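# Hang the T-shirt hanger on the rail at the red tape

## Task

The right gripper starts out holding a hanger that carries a T-shirt. Put the hanger's hook over the rail at the red tape, with the hanger about perpendicular to the rail, and have it end up hanging motionless with the shirt still roughly centred on it. Every other hanger must still be on the rail at the end. Do not move or tip the rack, which is free-standing: tipping beyond a slight amount fails the scene immediately. Nothing may count as done if it stays put only because the robot holds it, so open the gripper and move the arm away at the finish.

## Robot and tools

Robot: two 6-joint arms with parallel grippers, left_arm and right_arm. The names are not image sides. Bases in the scene frame: left_arm at (+0.021, +0.344, 0) m, right_arm at (-0.035, -0.321, 0) m, each turned slightly about z. Scene frame: origin on the tabletop midway between the arms, +x reaching out over the table, +z up, left_arm on the +y side. Joint order per arm, always: waist (joint1), shoulder (joint2), elbow (joint3), wrist pitch (joint4), wrist yaw (joint5), wrist roll (joint6). Stated ranges in rad: waist -2.618 to 3.054, shoulder 0.000 to 3.142, elbow 0.000 to 3.142, wrist pitch -1.571 to 1.571, wrist yaw -1.571 to 1.571, wrist roll -2.094 to 2.094; real ends may differ by up to 0.036 rad. The fingers point along the gripper's +z and close along its y; end_effector_position is the point between the pads, just behind the fingertips.

Row format (both motion tools): one flat list of 14 numbers, each in [-1, 1], covering both arms even if only one moves. First left_arm's 6 joint values then its opening, then right_arm's 6 joint values then its opening. Joint values are scaled offsets, not poses: 1.0 equals 1.202 rad (waist), 1.258 (shoulder), 1.238 (elbow), 2.073 (wrist pitch), 2.022 (wrist yaw and wrist roll). Opening is absolute: +1 fully open, -1 closed.

execute_actions(actions): a list of actions; each action is a table of up to 15 rows, one row per 1/30 s step; if fewer than 15 rows, the last row is held for the remaining steps. In each row the joint offsets are counted from the angles the arm had when that action began, not from the previous row; for the first action of a call, from the last reported angles. An empty list just returns state and images. An action that would push a joint more than 0.036 rad beyond its range is refused for both arms; if the first action fails that check or any action is malformed, the whole call does nothing.

move(target, speed, blocking): target is one 14-number row; its offsets count from the Joint positions in the latest result that shows them. All joints travel in step, finishing together, so the hand follows a curve; the path lasts 0.5 to 10 s and does not avoid obstacles or the other arm. speed is the top rate in rad/s of the joint with the largest travel, 0.01 to 2, default 0.5. blocking=false returns after 0.5 s while motion continues; then only wait or stop are accepted until a result shows the move ended. The result adds a move: line giving the ending (done, off_target, moving, held, fault), limits=held or limits=none, and each arm's joint farthest from its target.

wait(seconds): 0 to 10; the arms keep their last command. stop(): brakes a running move; fingers keep going. zoom_image(camera, region): camera is cam_high, cam_low, cam_left_wrist or cam_right_wrist; region is [x0, y0, x1, y1] pixels from the top-left, at most 504 by 504. read_manual(section): only "licences"; moves nothing. finished_scene(scene): give the current scene's number once the hanger hangs on its own and the arm is clear; it cannot be undone.

Results: a state line with each gripper's position (m) and quat_wxyz in the scene frame (less exact at long reach); Joint positions and Joint velocities per arm in joint order (rad, rad/s) plus finger gap in m (0.087 fully open); Joint targets, the angles joints are currently driven toward; grip_measured on the command scale (each gripper off by up to about 1 mm); for execute_actions, step readings of joint angles, with HELD marking steps where an arm was held back. "joint sent to its limit" means a joint reached its end; its absence does not prove there is room. "joint command not followed" means a clearance check altered targets. MOTOR HOT and FAULT lines report heat and stops. Images come from all four 504x504 cameras; the prompt gives calibration (K, distortion, T_world_to_cam) that may be slightly off.

Motion behaviour: joint speed is capped and each target stays within a lead of the measured angle (0.202 waist, 0.258 shoulder, 0.238 elbow, 0.573 wrist pitch, 0.522 wrist yaw and roll, rad), and a step that would move the hand over 70 mm is scaled back, so big moves take several actions; re-command anything left unfinished. Friction may leave a joint up to about 0.031 rad off, and smaller commands may not move it.

Holding: keep commanding an opening about 0.02 below grip_measured to hold the hanger firmly; do not open until the hook is on the rail and the weight is carried by it. Closing fast can squeeze hard enough to make fingers spring open.

Avoid: dropping the hanger, bumping other hangers off, pushing or tipping the rack (fast or deep contact presses hard), letting the arms hit each other, and knocking rigid objects off the table. Holding a load heats motors: at 90 °C an arm stops for 10 s, at 100 °C it goes limp and falls. Loose objects may occasionally get a small push from outside.

Each tool is called after ">>>" as name(argument=value, ...), one argument or row to a line, values as JSON.

## Session

>>> execute_actions(
  actions=[],
)

Scene clock: 0.00 s.
left_arm: end_effector_position=(+0.4039, +0.3101, +0.3581) grip_measured=+0.983 end_effector_quat_wxyz=(+0.705, +0.033, +0.708, -0.029) | right_arm: end_effector_position=(+0.2083, +0.0749, +0.4203) grip_measured=-0.831 end_effector_quat_wxyz=(+0.664, -0.171, +0.716, +0.134)
Joint names: [waist, shoulder, elbow, wrist pitch, wrist yaw, wrist roll]
Joint positions: left_arm=[-0.004  1.053  1.046  0.003 -0.001  0.005  0.087] | right_arm=[ 1.177  1.63   1.835 -0.334  0.873  0.063  0.007]
Joint velocities: left_arm=[ 0.012 -0.002 -0.002 -0.022 -0.066  0.022 -0.001] | right_arm=[-0.002 -0.002 -0.007  0.022  0.007  0.007  0.001]
Joint targets: left_arm=[-0.004 1.053 1.046 0.003 -0.001 0.005] | right_arm=[1.177 1.630 1.835 -0.310 0.873 0.063]

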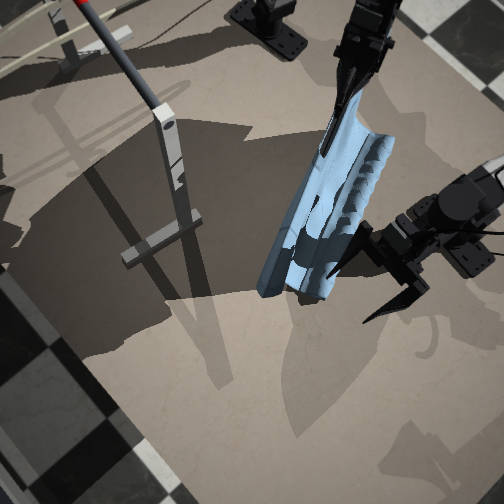

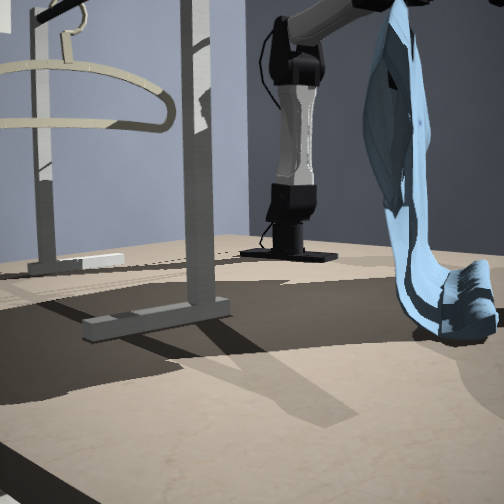

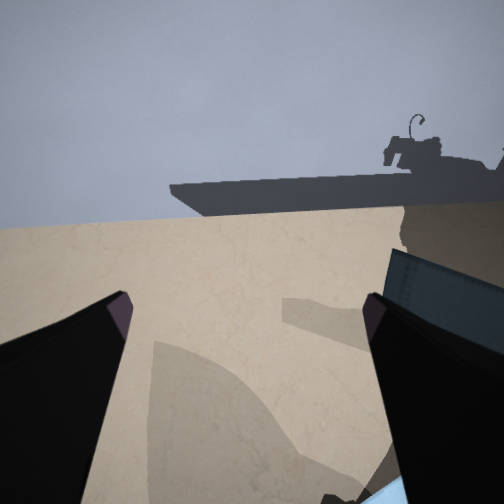

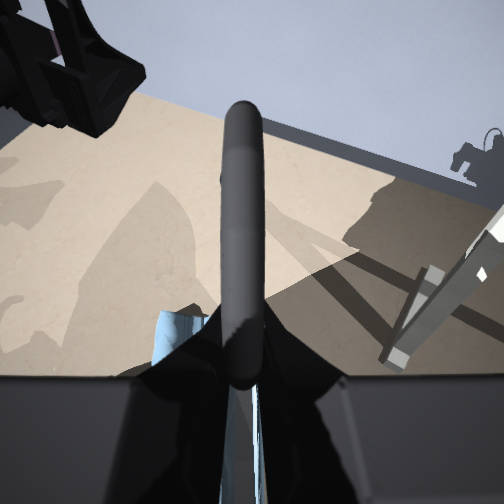

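>>> zoom_image(
  camera="cam_high",
  region=[280,20,440,180],
)

>>> zoom_image(
  camera="cam_low",
  region=[0,0,220,150],
)

>>> zoom_image(
  camera="cam_left_wrist",
  region=[370,100,504,200],
)

Region (280, 20, 440, 180) of cam_high's 504x504 image, scaled by 3.150, with more detail than that image has.

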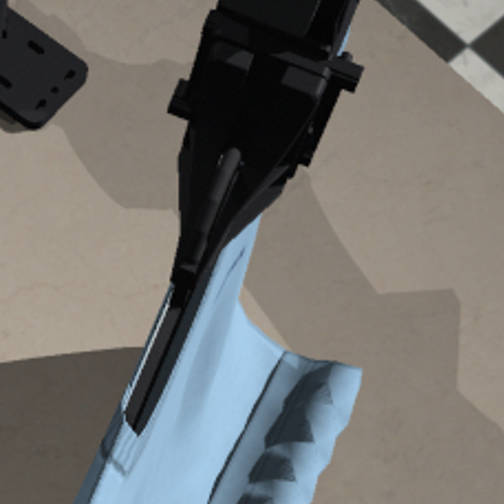

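Region (0, 0, 220, 150) of cam_low's 504x504 image, scaled by 2.291, with more detail than that image has; it fills the top 344 rows of this view, and the rest is white.

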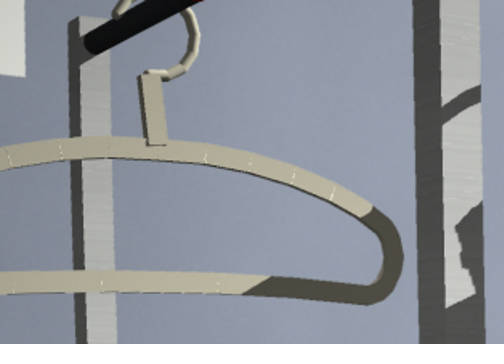

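Region (370, 100, 504, 200) of cam_left_wrist's 504x504 image, scaled by 3.761, with more detail than that image has; it fills the top 376 rows of this view, and the rest is white.

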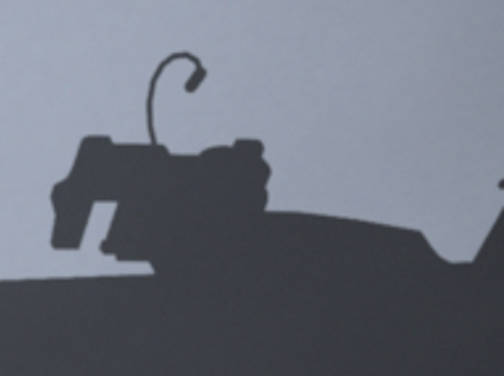

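>>> move(
  target=[0,0,0,0,0,0,1,-0.46,-0.608,-0.513,0.01,-0.432,-0.031,-0.87],
  speed=0.3,
)

>>> move(
  target=[-0.7,0,0,0.33,0.2,0,1,-0.72,0,0,0.01,0,0,-0.87],
  speed=0.3,
)

Scene clock: 42.10 s.
left_arm: end_effector_position=(+0.4039, +0.3101, +0.3581) grip_measured=+0.983 end_effector_quat_wxyz=(+0.705, +0.033, +0.708, -0.029) | right_arm: end_effector_position=(+0.1914, -0.1049, +0.4051) grip_measured=-0.831 end_effector_quat_wxyz=(+0.647, -0.263, +0.667, +0.260)
Joint names: [waist, shoulder, elbow, wrist pitch, wrist yaw, wrist roll]
Joint positions: left_arm=[-0.004  1.053  1.046  0.003 -0.001  0.005  0.087] | right_arm=[ 0.634  0.883  1.214 -0.36   0.009  0.007  0.007]
Joint velocities: left_arm=[ 0.002  0.002  0.007  0.022  0.037 -0.037  0.001] | right_arm=[-0.022  0.007  0.007 -0.007  0.037  0.037  0.001]
Joint targets: left_arm=[-0.004 1.053 1.046 0.003 -0.001 0.005] | right_arm=[0.624 0.865 1.200 -0.313 -0.001 0.001]
move: off_target (right_arm); limits=none; left_arm: farthest joint: the waist, 0.000 radians from its target (0.000 radians at the start); right_arm: farthest joint: the wrist pitch, 0.047 radians from its target (0.020 radians at the start)
camera_calibration (this result's frames):
cam_right_wrist: T_world_to_cam=[[0.673419, -0.739259, -0.00164235, -0.206881], [-0.578073, -0.525201, -0.624495, 0.33141], [0.460801, 0.421496, -0.781027, 0.412837], [0, 0, 0, 1]] pos_world=[0.140661, -0.152891, 0.529061]

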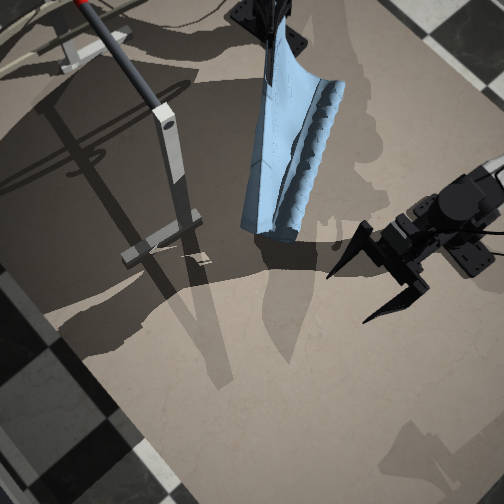

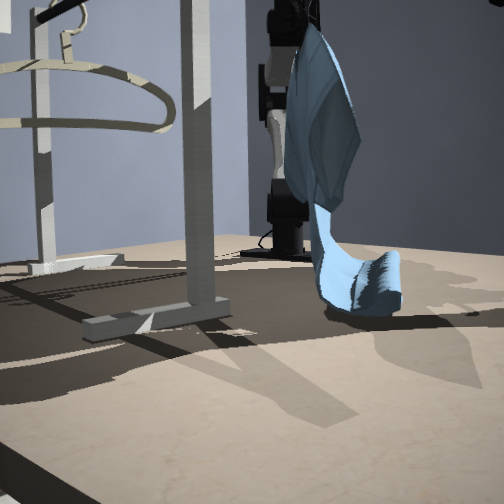

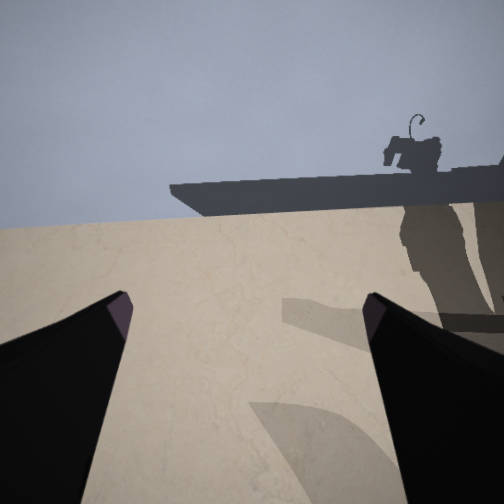

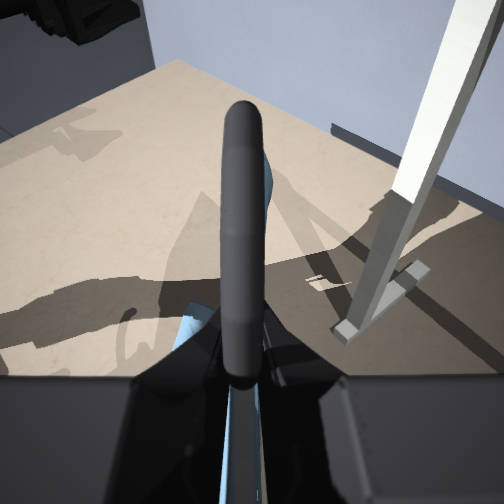

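Scene clock: 45.60 s.
left_arm: end_effector_position=(+0.1777, +0.0286, +0.5156) grip_measured=+0.983 end_effector_quat_wxyz=(+0.756, +0.346, +0.304, -0.466) | right_arm: end_effector_position=(+0.2748, -0.3499, +0.3969) grip_measured=-0.831 end_effector_quat_wxyz=(+0.684, +0.038, +0.728, -0.031)
Joint names: [waist, shoulder, elbow, wrist pitch, wrist yaw, wrist roll]
Joint positions: left_arm=[-0.835  1.053  1.046  0.68   0.39   0.005  0.087] | right_arm=[-0.223  0.883  1.214 -0.393  0.007  0.007  0.007]
Joint velocities: left_arm=[-0.002 -0.002  0.002  0.022  0.051 -0.022 -0.   ] | right_arm=[-0.027 -0.002  0.002  0.051 -0.007 -0.051 -0.001]
Joint targets: left_arm=[-0.845 1.053 1.046 0.687 0.404 0.005] | right_arm=[-0.232 0.883 1.214 -0.339 0.009 0.007]
move: off_target (right_arm); limits=none; left_arm: farthest joint: the wrist yaw, 0.014 radians from its target (0.404 radians at the start); right_arm: farthest joint: the wrist pitch, 0.054 radians from its target (0.021 radians at the start)
camera_calibration (this result's frames):
cam_left_wrist: T_world_to_cam=[[-0.91311, -0.332924, -0.235356, 0.288727], [0.128277, 0.313356, -0.940932, 0.472444], [0.387009, -0.889365, -0.243422, 0.227403], [0, 0, 0, 1]] pos_world=[0.115029, 0.150324, 0.567846]
cam_right_wrist: T_world_to_cam=[[-0.115465, -0.993311, -0.000862329, -0.316582], [-0.795895, 0.0930363, -0.598243, 0.511554], [0.594322, -0.0683899, -0.801314, 0.27123], [0, 0, 0, 1]] pos_world=[0.209392, -0.343508, 0.523101]

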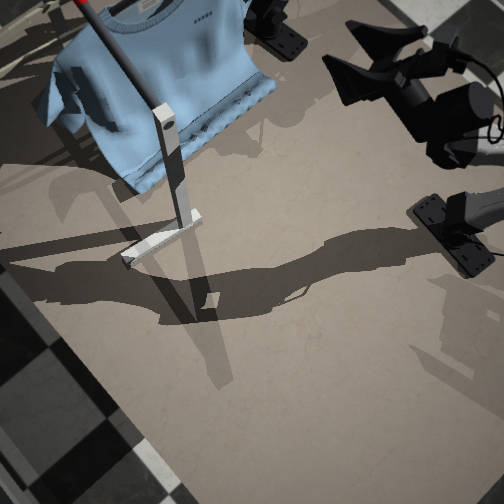

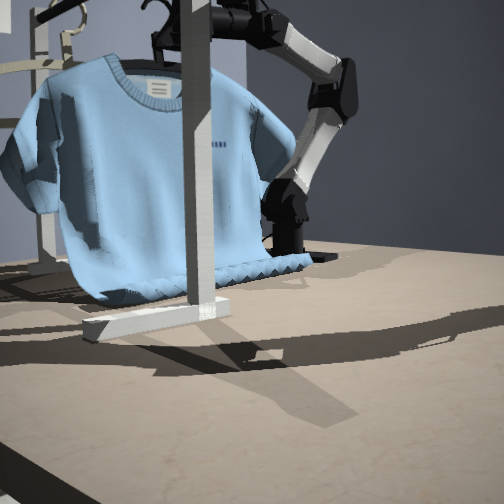

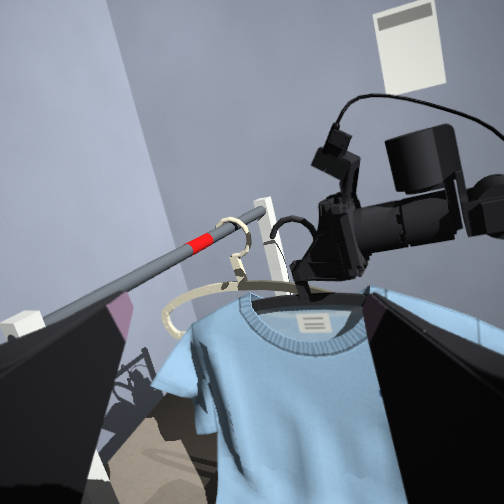

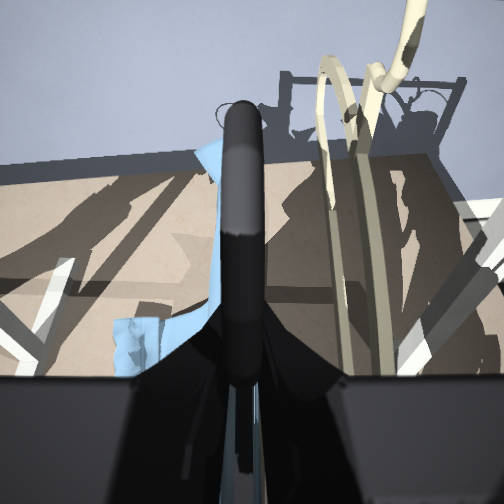

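>>> move(
  target=[0.1,0.35,0.2,0.1,0.2,0,1,-0.035,0.25,0.155,0.117,0,0,-0.87],
  speed=0.25,
)

Scene clock: 55.73 s.
left_arm: end_effector_position=(+0.2270, -0.0511, +0.4783) grip_measured=+0.983 end_effector_quat_wxyz=(+0.703, +0.473, +0.231, -0.478) | right_arm: end_effector_position=(+0.3640, -0.3713, +0.4094) grip_measured=-0.831 end_effector_quat_wxyz=(+0.693, +0.049, +0.718, -0.043)
Joint names: [waist, shoulder, elbow, wrist pitch, wrist yaw, wrist roll]
Joint positions: left_arm=[-0.725  1.476  1.274  0.879  0.779  0.005  0.087] | right_arm=[-0.255  1.196  1.368 -0.21   0.007  0.007  0.007]
Joint velocities: left_arm=[-0.012 -0.007 -0.002 -0.037 -0.022 -0.022  0.001] | right_arm=[-0.002  0.002 -0.007  0.095 -0.066 -0.037  0.001]
Joint targets: left_arm=[-0.714 1.493 1.293 0.887 0.794 0.005] | right_arm=[-0.265 1.198 1.406 -0.151 0.007 0.007]
move: off_target (right_arm); limits=none; left_arm: farthest joint: the elbow, 0.020 radians from its target (0.248 radians at the start); right_arm: farthest joint: the wrist pitch, 0.059 radians from its target (0.243 radians at the start)
camera_calibration (this result's frames):
cam_left_wrist: T_world_to_cam=[[-0.891764, -0.103517, -0.440502, 0.403446], [0.367586, 0.401994, -0.838619, 0.357285], [0.26389, -0.909772, -0.320432, 0.192178], [0, 0, 0, 1]] pos_world=[0.177732, 0.0729758, 0.538924]
cam_right_wrist: T_world_to_cam=[[-0.147956, -0.988993, -0.00148623, -0.313786], [-0.777451, 0.117237, -0.61792, 0.60237], [0.611293, -0.0902693, -0.78624, 0.206289], [0, 0, 0, 1]] pos_world=[0.295784, -0.362331, 0.533943]

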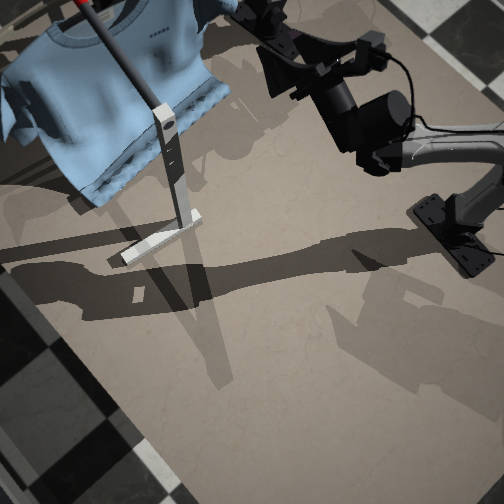

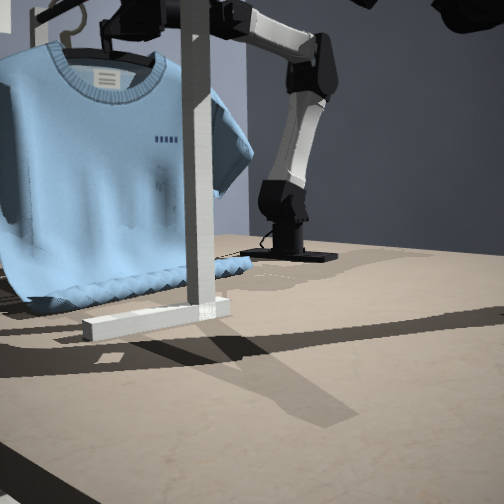

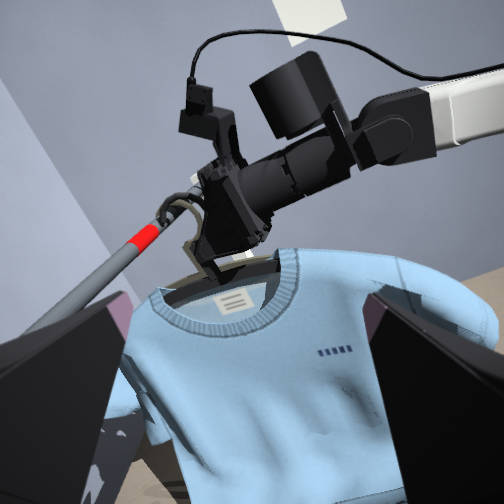

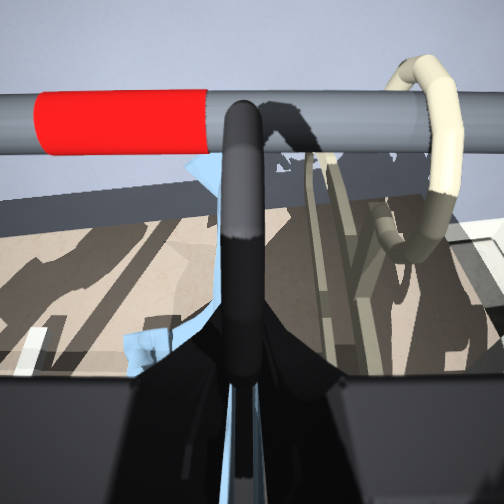

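>>> move(
  target=[0,0,0,0,0,0,1,0.087,0,0.056,0.029,0,0,-0.87],
  speed=0.1,
)

>>> zoom_image(
  camera="cam_left_wrist",
  region=[100,150,260,310],
)

Scene clock: 60.53 s.
left_arm: end_effector_position=(+0.2269, -0.0511, +0.4783) grip_measured=+0.983 end_effector_quat_wxyz=(+0.703, +0.473, +0.231, -0.478) | right_arm: end_effector_position=(+0.3651, -0.3327, +0.4262) grip_measured=-0.831 end_effector_quat_wxyz=(+0.707, +0.014, +0.707, -0.010)
Joint names: [waist, shoulder, elbow, wrist pitch, wrist yaw, wrist roll]
Joint positions: left_arm=[-0.725  1.476  1.274  0.88   0.78   0.005  0.087] | right_arm=[-0.159  1.196  1.402 -0.207  0.007  0.007  0.007]
Joint velocities: left_arm=[ 0.007 -0.002 -0.002  0.022  0.022  0.022 -0.001] | right_arm=[-0.007 -0.007  0.007  0.007 -0.037  0.007  0.001]
Joint targets: left_arm=[-0.725 1.476 1.274 0.879 0.779 0.005] | right_arm=[-0.151 1.196 1.438 -0.149 0.007 0.007]
move: off_target (right_arm); limits=none; left_arm: farthest joint: the wrist pitch, 0.001 radians from its target (0.001 radians at the start); right_arm: farthest joint: the wrist pitch, 0.057 radians from its target (0.060 radians at the start)
camera_calibration (this result's frames):
cam_left_wrist: T_world_to_cam=[[-0.891556, -0.102964, -0.441051, 0.403567], [0.368336, 0.40182, -0.838373, 0.357044], [0.263545, -0.909912, -0.32032, 0.192249], [0, 0, 0, 1]] pos_world=[0.177625, 0.0730147, 0.538911]
cam_right_wrist: T_world_to_cam=[[-0.0522749, -0.99863, -0.00239632, -0.313196], [-0.762218, 0.0414497, -0.645992, 0.59028], [0.645206, -0.0319426, -0.763341, 0.219561], [0, 0, 0, 1]] pos_world=[0.291888, -0.330221, 0.548165]

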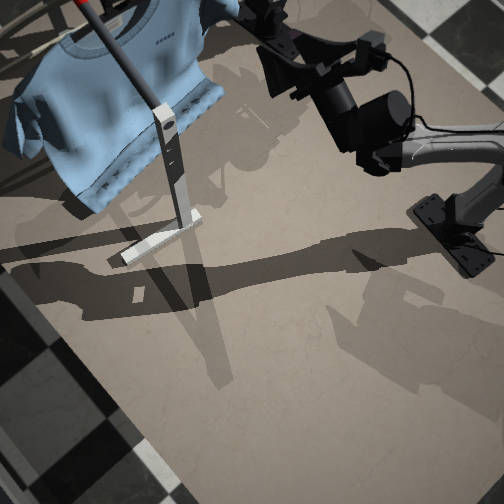

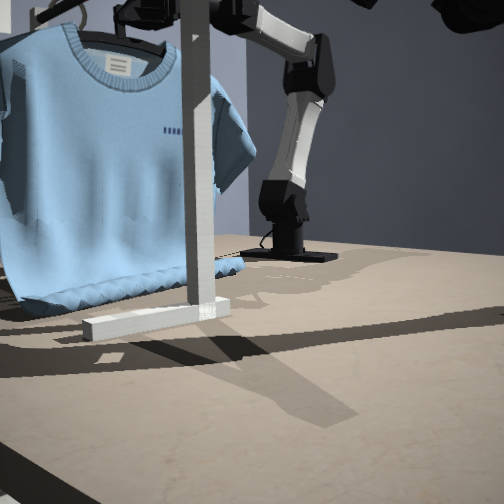

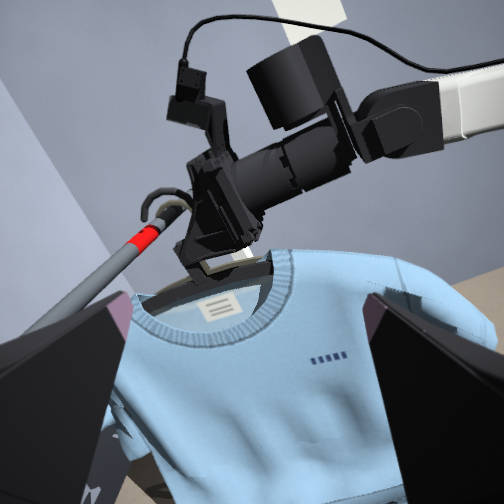

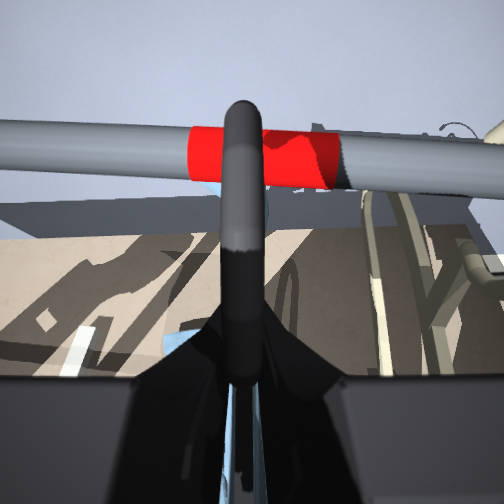

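Region (100, 150, 260, 310) of cam_left_wrist's 504x504 image, scaled by 3.150, with more detail than that image has.

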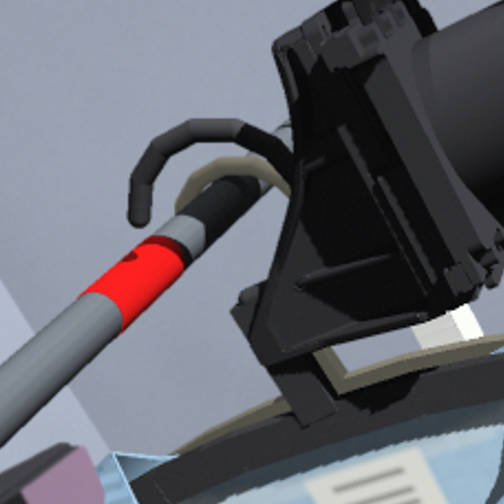

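>>> move(
  target=[0,0,0,0,0,0,1,-0.021,0.097,0.084,0.054,0,0,-0.87],
  speed=0.08,
)

>>> zoom_image(
  camera="cam_left_wrist",
  region=[80,160,240,320],
)

Scene clock: 70.00 s.
left_arm: end_effector_position=(+0.2269, -0.0511, +0.4783) grip_measured=+0.983 end_effector_quat_wxyz=(+0.703, +0.473, +0.231, -0.478) | right_arm: end_effector_position=(+0.3998, -0.3406, +0.4239) grip_measured=-0.831 end_effector_quat_wxyz=(+0.707, +0.020, +0.707, -0.015)
Joint names: [waist, shoulder, elbow, wrist pitch, wrist yaw, wrist roll]
Joint positions: left_arm=[-0.725  1.476  1.274  0.88   0.78   0.005  0.087] | right_arm=[-0.175  1.314  1.468 -0.155  0.007  0.007  0.007]
Joint velocities: left_arm=[-0.002 -0.007 -0.007 -0.022 -0.051  0.022 -0.001] | right_arm=[ 0.032  0.002 -0.002  0.066 -0.007  0.007  0.001]
Joint targets: left_arm=[-0.725 1.476 1.274 0.880 0.780 0.005] | right_arm=[-0.185 1.317 1.506 -0.095 0.007 0.007]
move: off_target (right_arm); limits=none; left_arm: farthest joint: the waist, 0.000 radians from its target (0.000 radians at the start); right_arm: farthest joint: the wrist pitch, 0.060 radians from its target (0.112 radians at the start)
camera_calibration (this result's frames):
cam_left_wrist: T_world_to_cam=[[-0.891556, -0.102964, -0.441051, 0.403567], [0.368336, 0.40182, -0.838373, 0.357044], [0.263545, -0.909912, -0.32032, 0.192249], [0, 0, 0, 1]] pos_world=[0.177625, 0.0730147, 0.538911]
cam_right_wrist: T_world_to_cam=[[-0.0682675, -0.997664, -0.00239632, -0.312573], [-0.761456, 0.0536561, -0.645992, 0.619479], [0.644611, -0.0422755, -0.763341, 0.191906], [0, 0, 0, 1]] pos_world=[0.326663, -0.336969, 0.545919]

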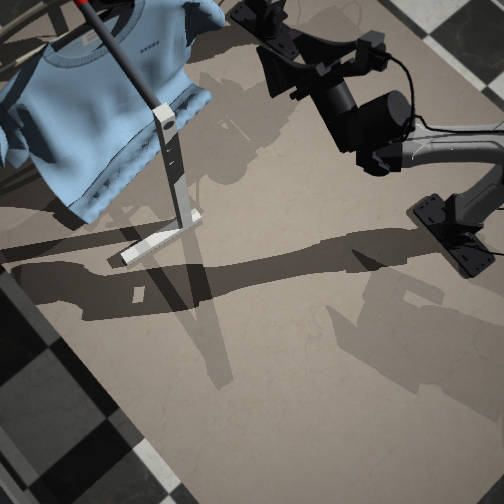

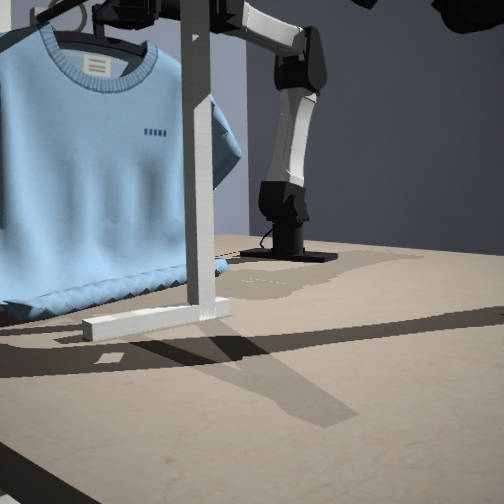

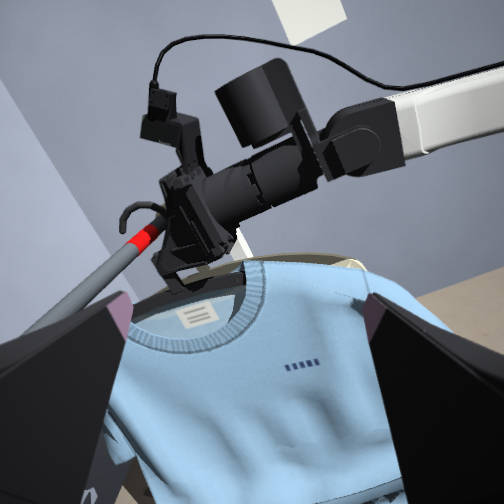

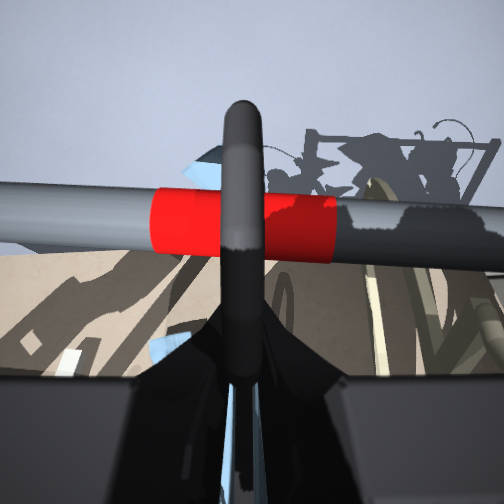

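Region (80, 160, 240, 320) of cam_left_wrist's 504x504 image, scaled by 3.150, with more detail than that image has.

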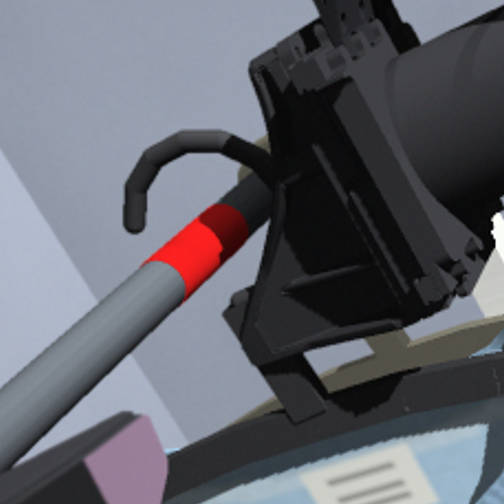

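>>> move(
  target=[0,0,0,0,0,0,1,0,0,-0.085,0.077,0,0,-0.87],
  speed=0.1,
)

>>> zoom_image(
  camera="cam_left_wrist",
  region=[80,160,240,320],
)

Scene clock: 76.47 s.
left_arm: end_effector_position=(+0.2269, -0.0511, +0.4783) grip_measured=+0.983 end_effector_quat_wxyz=(+0.703, +0.473, +0.231, -0.478) | right_arm: end_effector_position=(+0.4081, -0.3410, +0.4035) grip_measured=-0.831 end_effector_quat_wxyz=(+0.709, +0.020, +0.705, -0.015)
Joint names: [waist, shoulder, elbow, wrist pitch, wrist yaw, wrist roll]
Joint positions: left_arm=[-0.725  1.476  1.274  0.88   0.78   0.005  0.087] | right_arm=[-0.175  1.314  1.375 -0.055  0.007  0.007  0.007]
Joint velocities: left_arm=[ 0.002 -0.012  0.007  0.037  0.037  0.037  0.001] | right_arm=[-0.002 -0.007  0.007 -0.051 -0.007 -0.007  0.   ]
Joint targets: left_arm=[-0.725 1.476 1.274 0.880 0.780 0.005] | right_arm=[-0.175 1.314 1.363 0.004 0.007 0.007]
move: off_target (right_arm); limits=none; left_arm: farthest joint: the waist, 0.000 radians from its target (0.000 radians at the start); right_arm: farthest joint: the wrist pitch, 0.060 radians from its target (0.160 radians at the start)
camera_calibration (this result's frames):
cam_left_wrist: T_world_to_cam=[[-0.891556, -0.102964, -0.441051, 0.403567], [0.368336, 0.40182, -0.838373, 0.357044], [0.263545, -0.909912, -0.32032, 0.192249], [0, 0, 0, 1]] pos_world=[0.177625, 0.0730147, 0.538911]
cam_right_wrist: T_world_to_cam=[[-0.0682505, -0.997665, -0.00256845, -0.312351], [-0.757007, 0.0534636, -0.651216, 0.612848], [0.649833, -0.0425015, -0.758888, 0.166927], [0, 0, 0, 1]] pos_world=[0.334137, -0.337292, 0.524973]

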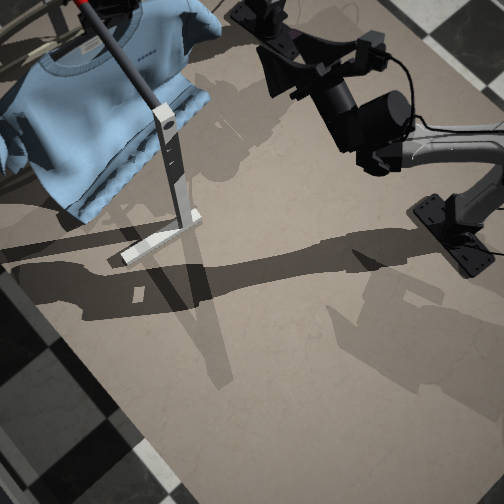

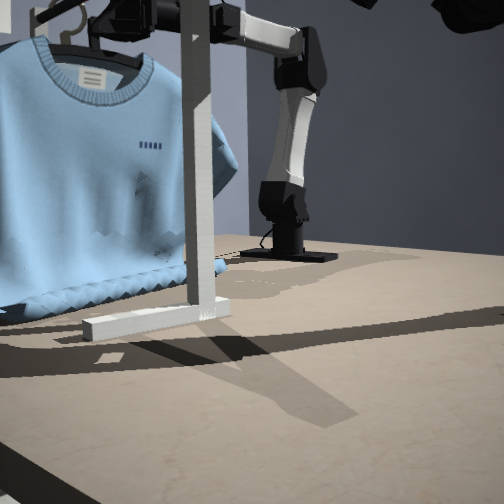

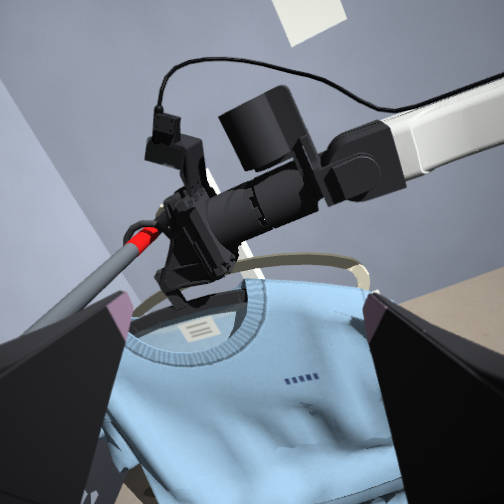

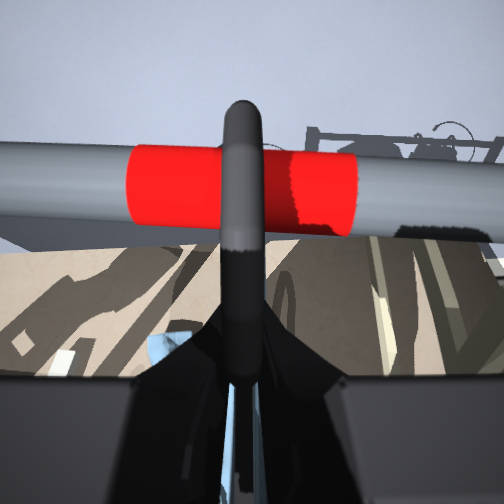

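Region (80, 160, 240, 320) of cam_left_wrist's 504x504 image, scaled by 3.150, with more detail than that image has.

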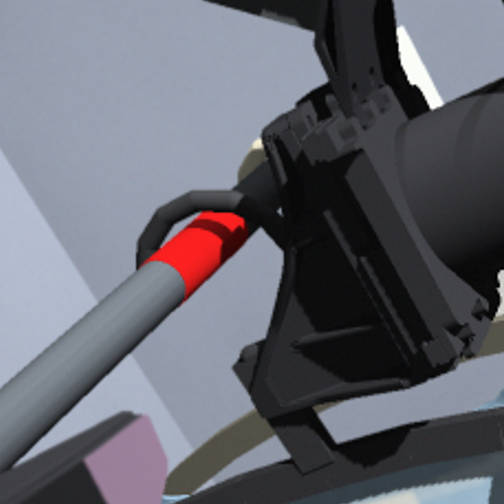

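>>> execute_actions(
  actions=[
    [[0,0,0,0,0,0,1,0,0,0,0.02,0,0,-0.87],[0,0,0,0,0,0,1,0,0,0,0.015,0,0,-0.87],[0,0,0,0,0,0,1,0,0,0,0.01,0,0,-0.87],[0,0,0,0,0,0,1,0,0,0,0.005,0,0,-0.87],[0,0,0,0,0,0,1,0,0,0,0,0,0,-0.87]],
    [[0,0,0,0,0,0,1,0,0,0,0,0,0,-0.82],[0,0,0,0,0,0,1,0,0,0,0,0,0,-0.8],[0,0,0,0,0,0,1,0,0,0,0,0,0,-0.7],[0,0,0,0,0,0,1,0,0,0,0,0,0,-0.5],[0,0,0,0,0,0,1,0,0,0,0,0,0,-0.3]],
  ],
)

>>> move(
  target=[0,0,0,0,0,0,1,0,-0.6,-0.2,-0.2,0,0,-0.3],
  speed=0.4,
)

>>> wait(
  seconds=5,
)

Scene clock: 84.93 s.
left_arm: end_effector_position=(+0.2269, -0.0511, +0.4783) grip_measured=+0.983 end_effector_quat_wxyz=(+0.703, +0.473, +0.231, -0.478) | right_arm: end_effector_position=(+0.4074, -0.3409, +0.3992) grip_measured=-0.300 end_effector_quat_wxyz=(+0.703, +0.020, +0.711, -0.015)
Joint names: [waist, shoulder, elbow, wrist pitch, wrist yaw, wrist roll]
Joint positions: left_arm=[-0.725  1.476  1.274  0.88   0.78   0.005  0.087] | right_arm=[-0.175  1.314  1.375 -0.072  0.007  0.007  0.031]
Joint velocities: left_arm=[-0.002 -0.007  0.012  0.081 -0.022 -0.007 -0.001] | right_arm=[-0.002  0.007  0.002 -0.066 -0.037  0.095  0.001]
Joint targets: left_arm=[-0.725 1.476 1.274 0.880 0.780 0.005] | right_arm=[-0.175 1.314 1.375 -0.071 0.007 0.007]
Step readings (joint positions; steps 1 to 15: 1st action; 16 to 30: 2nd action):
0: left_arm=[-0.725 1.476 1.274 0.880 0.780 0.005] | right_arm=[-0.175 1.314 1.375 -0.055 0.007 0.007]
1: left_arm=[-0.725 1.476 1.274 0.880 0.780 0.005] | right_arm=[-0.175 1.314 1.375 -0.055 0.007 0.007]
2: left_arm=[-0.725 1.476 1.274 0.880 0.780 0.005] | right_arm=[-0.175 1.314 1.375 -0.056 0.007 0.007]
4: left_arm=[-0.725 1.476 1.274 0.880 0.780 0.005] | right_arm=[-0.175 1.314 1.375 -0.062 0.007 0.007]
8: left_arm=[-0.725 1.476 1.274 0.880 0.780 0.005] | right_arm=[-0.175 1.314 1.375 -0.071 0.007 0.007]
15: left_arm=[-0.725 1.476 1.274 0.880 0.780 0.005] | right_arm=[-0.175 1.314 1.375 -0.071 0.007 0.007]
16: left_arm=[-0.725 1.476 1.274 0.880 0.780 0.005] | right_arm=[-0.175 1.314 1.375 -0.072 0.007 0.007]
17: left_arm=[-0.725 1.476 1.274 0.880 0.780 0.005] | right_arm=[-0.175 1.314 1.375 -0.072 0.007 0.007]
19: left_arm=[-0.725 1.476 1.274 0.880 0.780 0.005] | right_arm=[-0.175 1.314 1.375 -0.072 0.007 0.007]
23: left_arm=[-0.725 1.476 1.274 0.880 0.780 0.005] | right_arm=[-0.175 1.314 1.375 -0.072 0.007 0.007]
30: Joint positions above
camera_calibration (this result's frames):
cam_left_wrist: T_world_to_cam=[[-0.891556, -0.102964, -0.441051, 0.403567], [0.368336, 0.40182, -0.838373, 0.357044], [0.263545, -0.909912, -0.32032, 0.192249], [0, 0, 0, 1]] pos_world=[0.177625, 0.0730147, 0.538911]
cam_right_wrist: T_world_to_cam=[[-0.0682909, -0.997663, -0.00213793, -0.312535], [-0.768063, 0.053942, -0.638098, 0.60894], [0.636722, -0.0419342, -0.769952, 0.174103], [0, 0, 0, 1]] pos_world=[0.335506, -0.337351, 0.521946]

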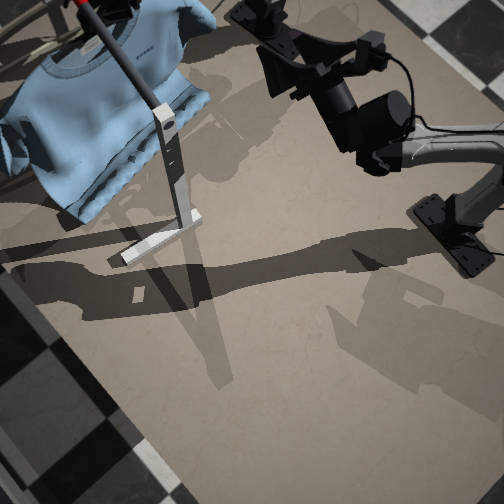

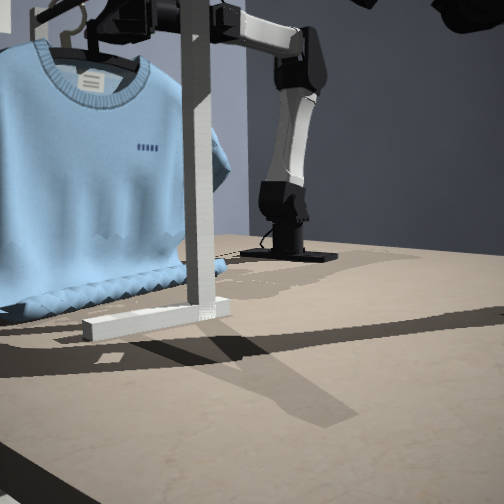

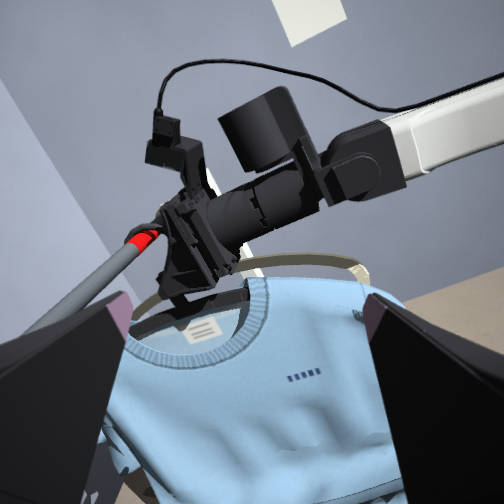

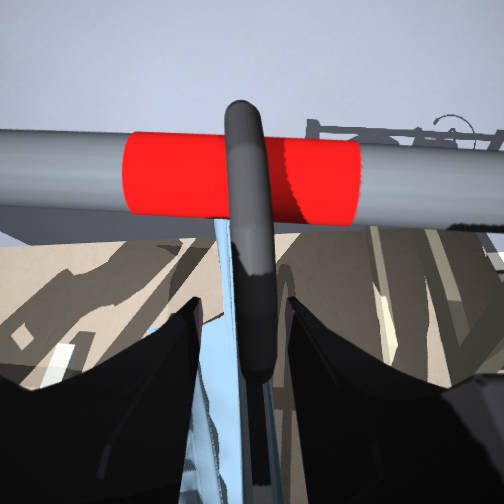

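Scene clock: 87.50 s.
left_arm: end_effector_position=(+0.2269, -0.0511, +0.4783) grip_measured=+0.983 end_effector_quat_wxyz=(+0.703, +0.473, +0.231, -0.478) | right_arm: end_effector_position=(+0.1856, -0.3313, +0.4246) grip_measured=-0.300 end_effector_quat_wxyz=(+0.742, +0.019, +0.670, -0.016)
Joint names: [waist, shoulder, elbow, wrist pitch, wrist yaw, wrist roll]
Joint positions: left_arm=[-0.725  1.476  1.274  0.88   0.78   0.005  0.087] | right_arm=[-0.175  0.567  1.153 -0.484  0.007  0.007  0.031]
Joint velocities: left_arm=[ 0.002 -0.002 -0.002  0.022 -0.051 -0.007  0.   ] | right_arm=[ 0.022  0.002  0.012 -0.007  0.007  0.007  0.   ]
Joint targets: left_arm=[-0.725 1.476 1.274 0.880 0.780 0.005] | right_arm=[-0.175 0.559 1.127 -0.487 0.007 0.007]
move: off_target (right_arm); limits=none; left_arm: farthest joint: the waist, 0.000 radians from its target (0.000 radians at the start); right_arm: farthest joint: the elbow, 0.026 radians from its target (0.248 radians at the start)
camera_calibration (this result's frames):
cam_left_wrist: T_world_to_cam=[[-0.891556, -0.102964, -0.441051, 0.403567], [0.368336, 0.40182, -0.838373, 0.357044], [0.263545, -0.909912, -0.32032, 0.192249], [0, 0, 0, 1]] pos_world=[0.177625, 0.0730147, 0.538911]
cam_right_wrist: T_world_to_cam=[[-0.0678924, -0.99768, -0.00494291, -0.316942], [-0.691609, 0.0506338, -0.720495, 0.473942], [0.719074, -0.0454976, -0.693443, 0.286299], [0, 0, 0, 1]] pos_world=[0.100395, -0.327178, 0.538439]

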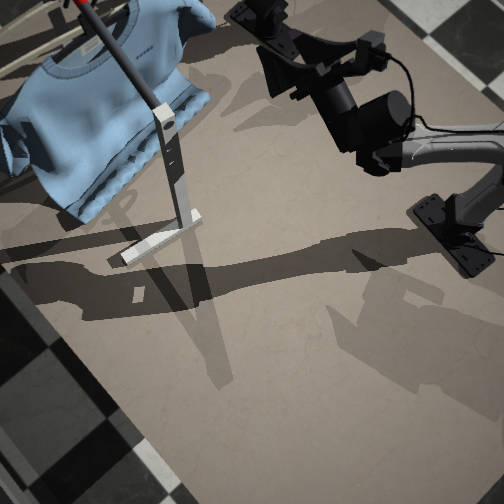

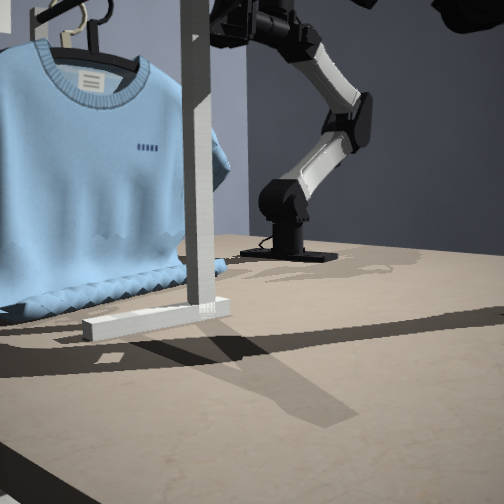

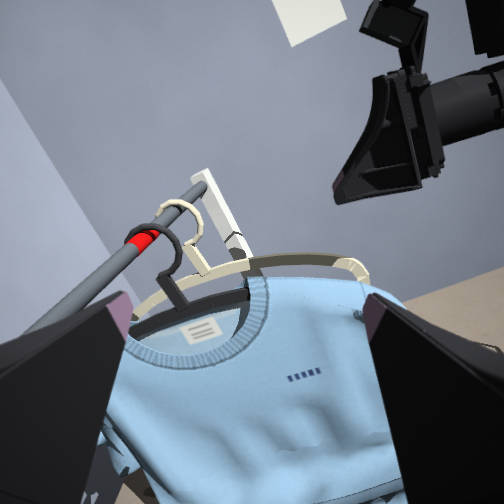

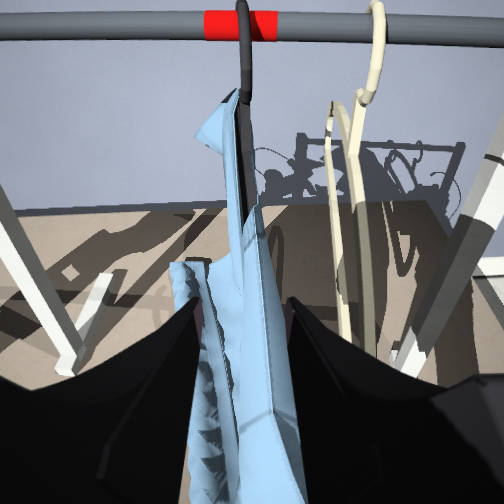

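Scene clock: 92.50 s.
left_arm: end_effector_position=(+0.2269, -0.0511, +0.4783) grip_measured=+0.983 end_effector_quat_wxyz=(+0.703, +0.473, +0.231, -0.478) | right_arm: end_effector_position=(+0.1856, -0.3313, +0.4244) grip_measured=-0.300 end_effector_quat_wxyz=(+0.742, +0.019, +0.670, -0.016)
Joint names: [waist, shoulder, elbow, wrist pitch, wrist yaw, wrist roll]
Joint positions: left_arm=[-0.725  1.476  1.274  0.88   0.78   0.005  0.087] | right_arm=[-0.175  0.567  1.153 -0.485  0.007  0.007  0.031]
Joint velocities: left_arm=[-0.007 -0.017  0.027 -0.022 -0.007 -0.007 -0.   ] | right_arm=[ 0.017  0.002 -0.017 -0.051 -0.066 -0.022 -0.001]
Joint targets: left_arm=[-0.725 1.476 1.274 0.880 0.780 0.005] | right_arm=[-0.175 0.559 1.127 -0.487 0.007 0.007]
wait: 5.00 s; at rest by 0.17 s
camera_calibration (this result's frames):
cam_left_wrist: T_world_to_cam=[[-0.891556, -0.102964, -0.441051, 0.403567], [0.368336, 0.40182, -0.838373, 0.357044], [0.263545, -0.909912, -0.32032, 0.192249], [0, 0, 0, 1]] pos_world=[0.177625, 0.0730147, 0.538911]
cam_right_wrist: T_world_to_cam=[[-0.0678962, -0.99768, -0.00492406, -0.31695], [-0.692158, 0.0506576, -0.719966, 0.47368], [0.718545, -0.0454747, -0.693992, 0.286514], [0, 0, 0, 1]] pos_world=[0.100469, -0.327181, 0.538311]

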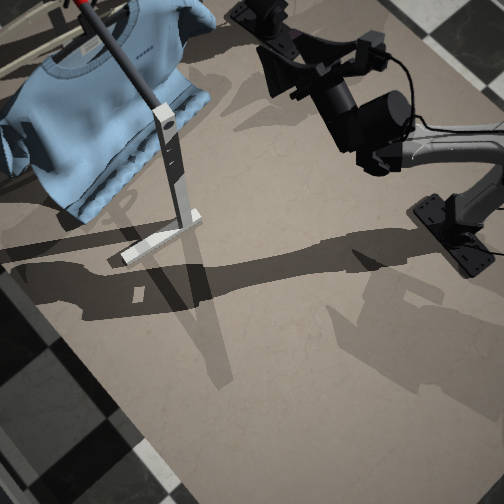

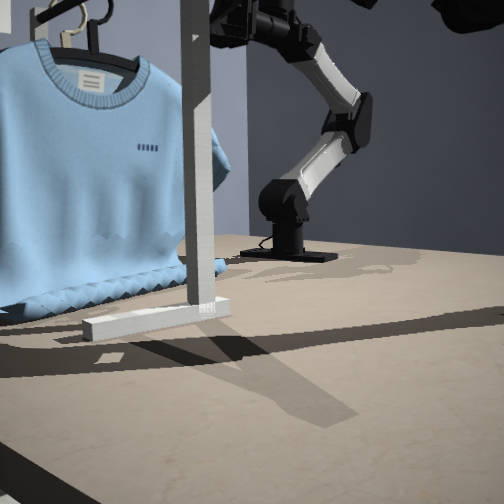

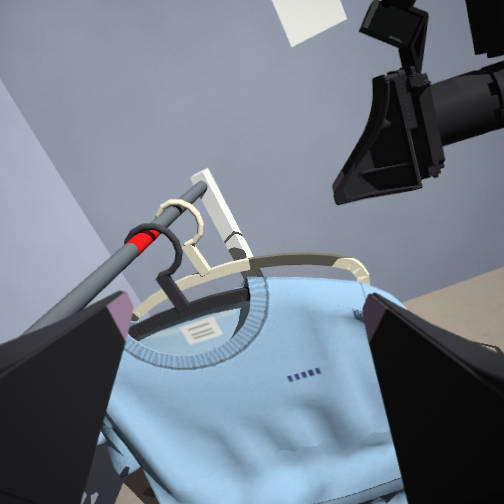

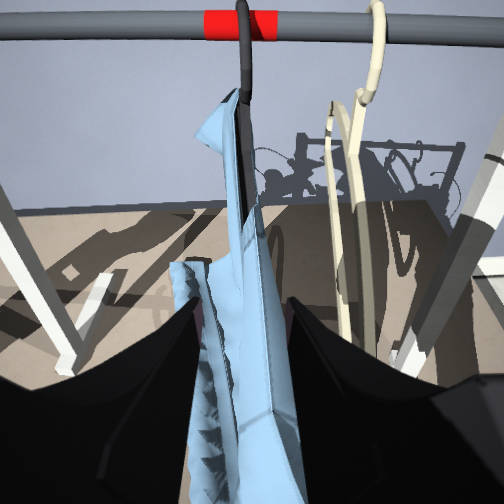

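>>> finished_scene(
  scene=1,
)

The scene is finished: the task was done.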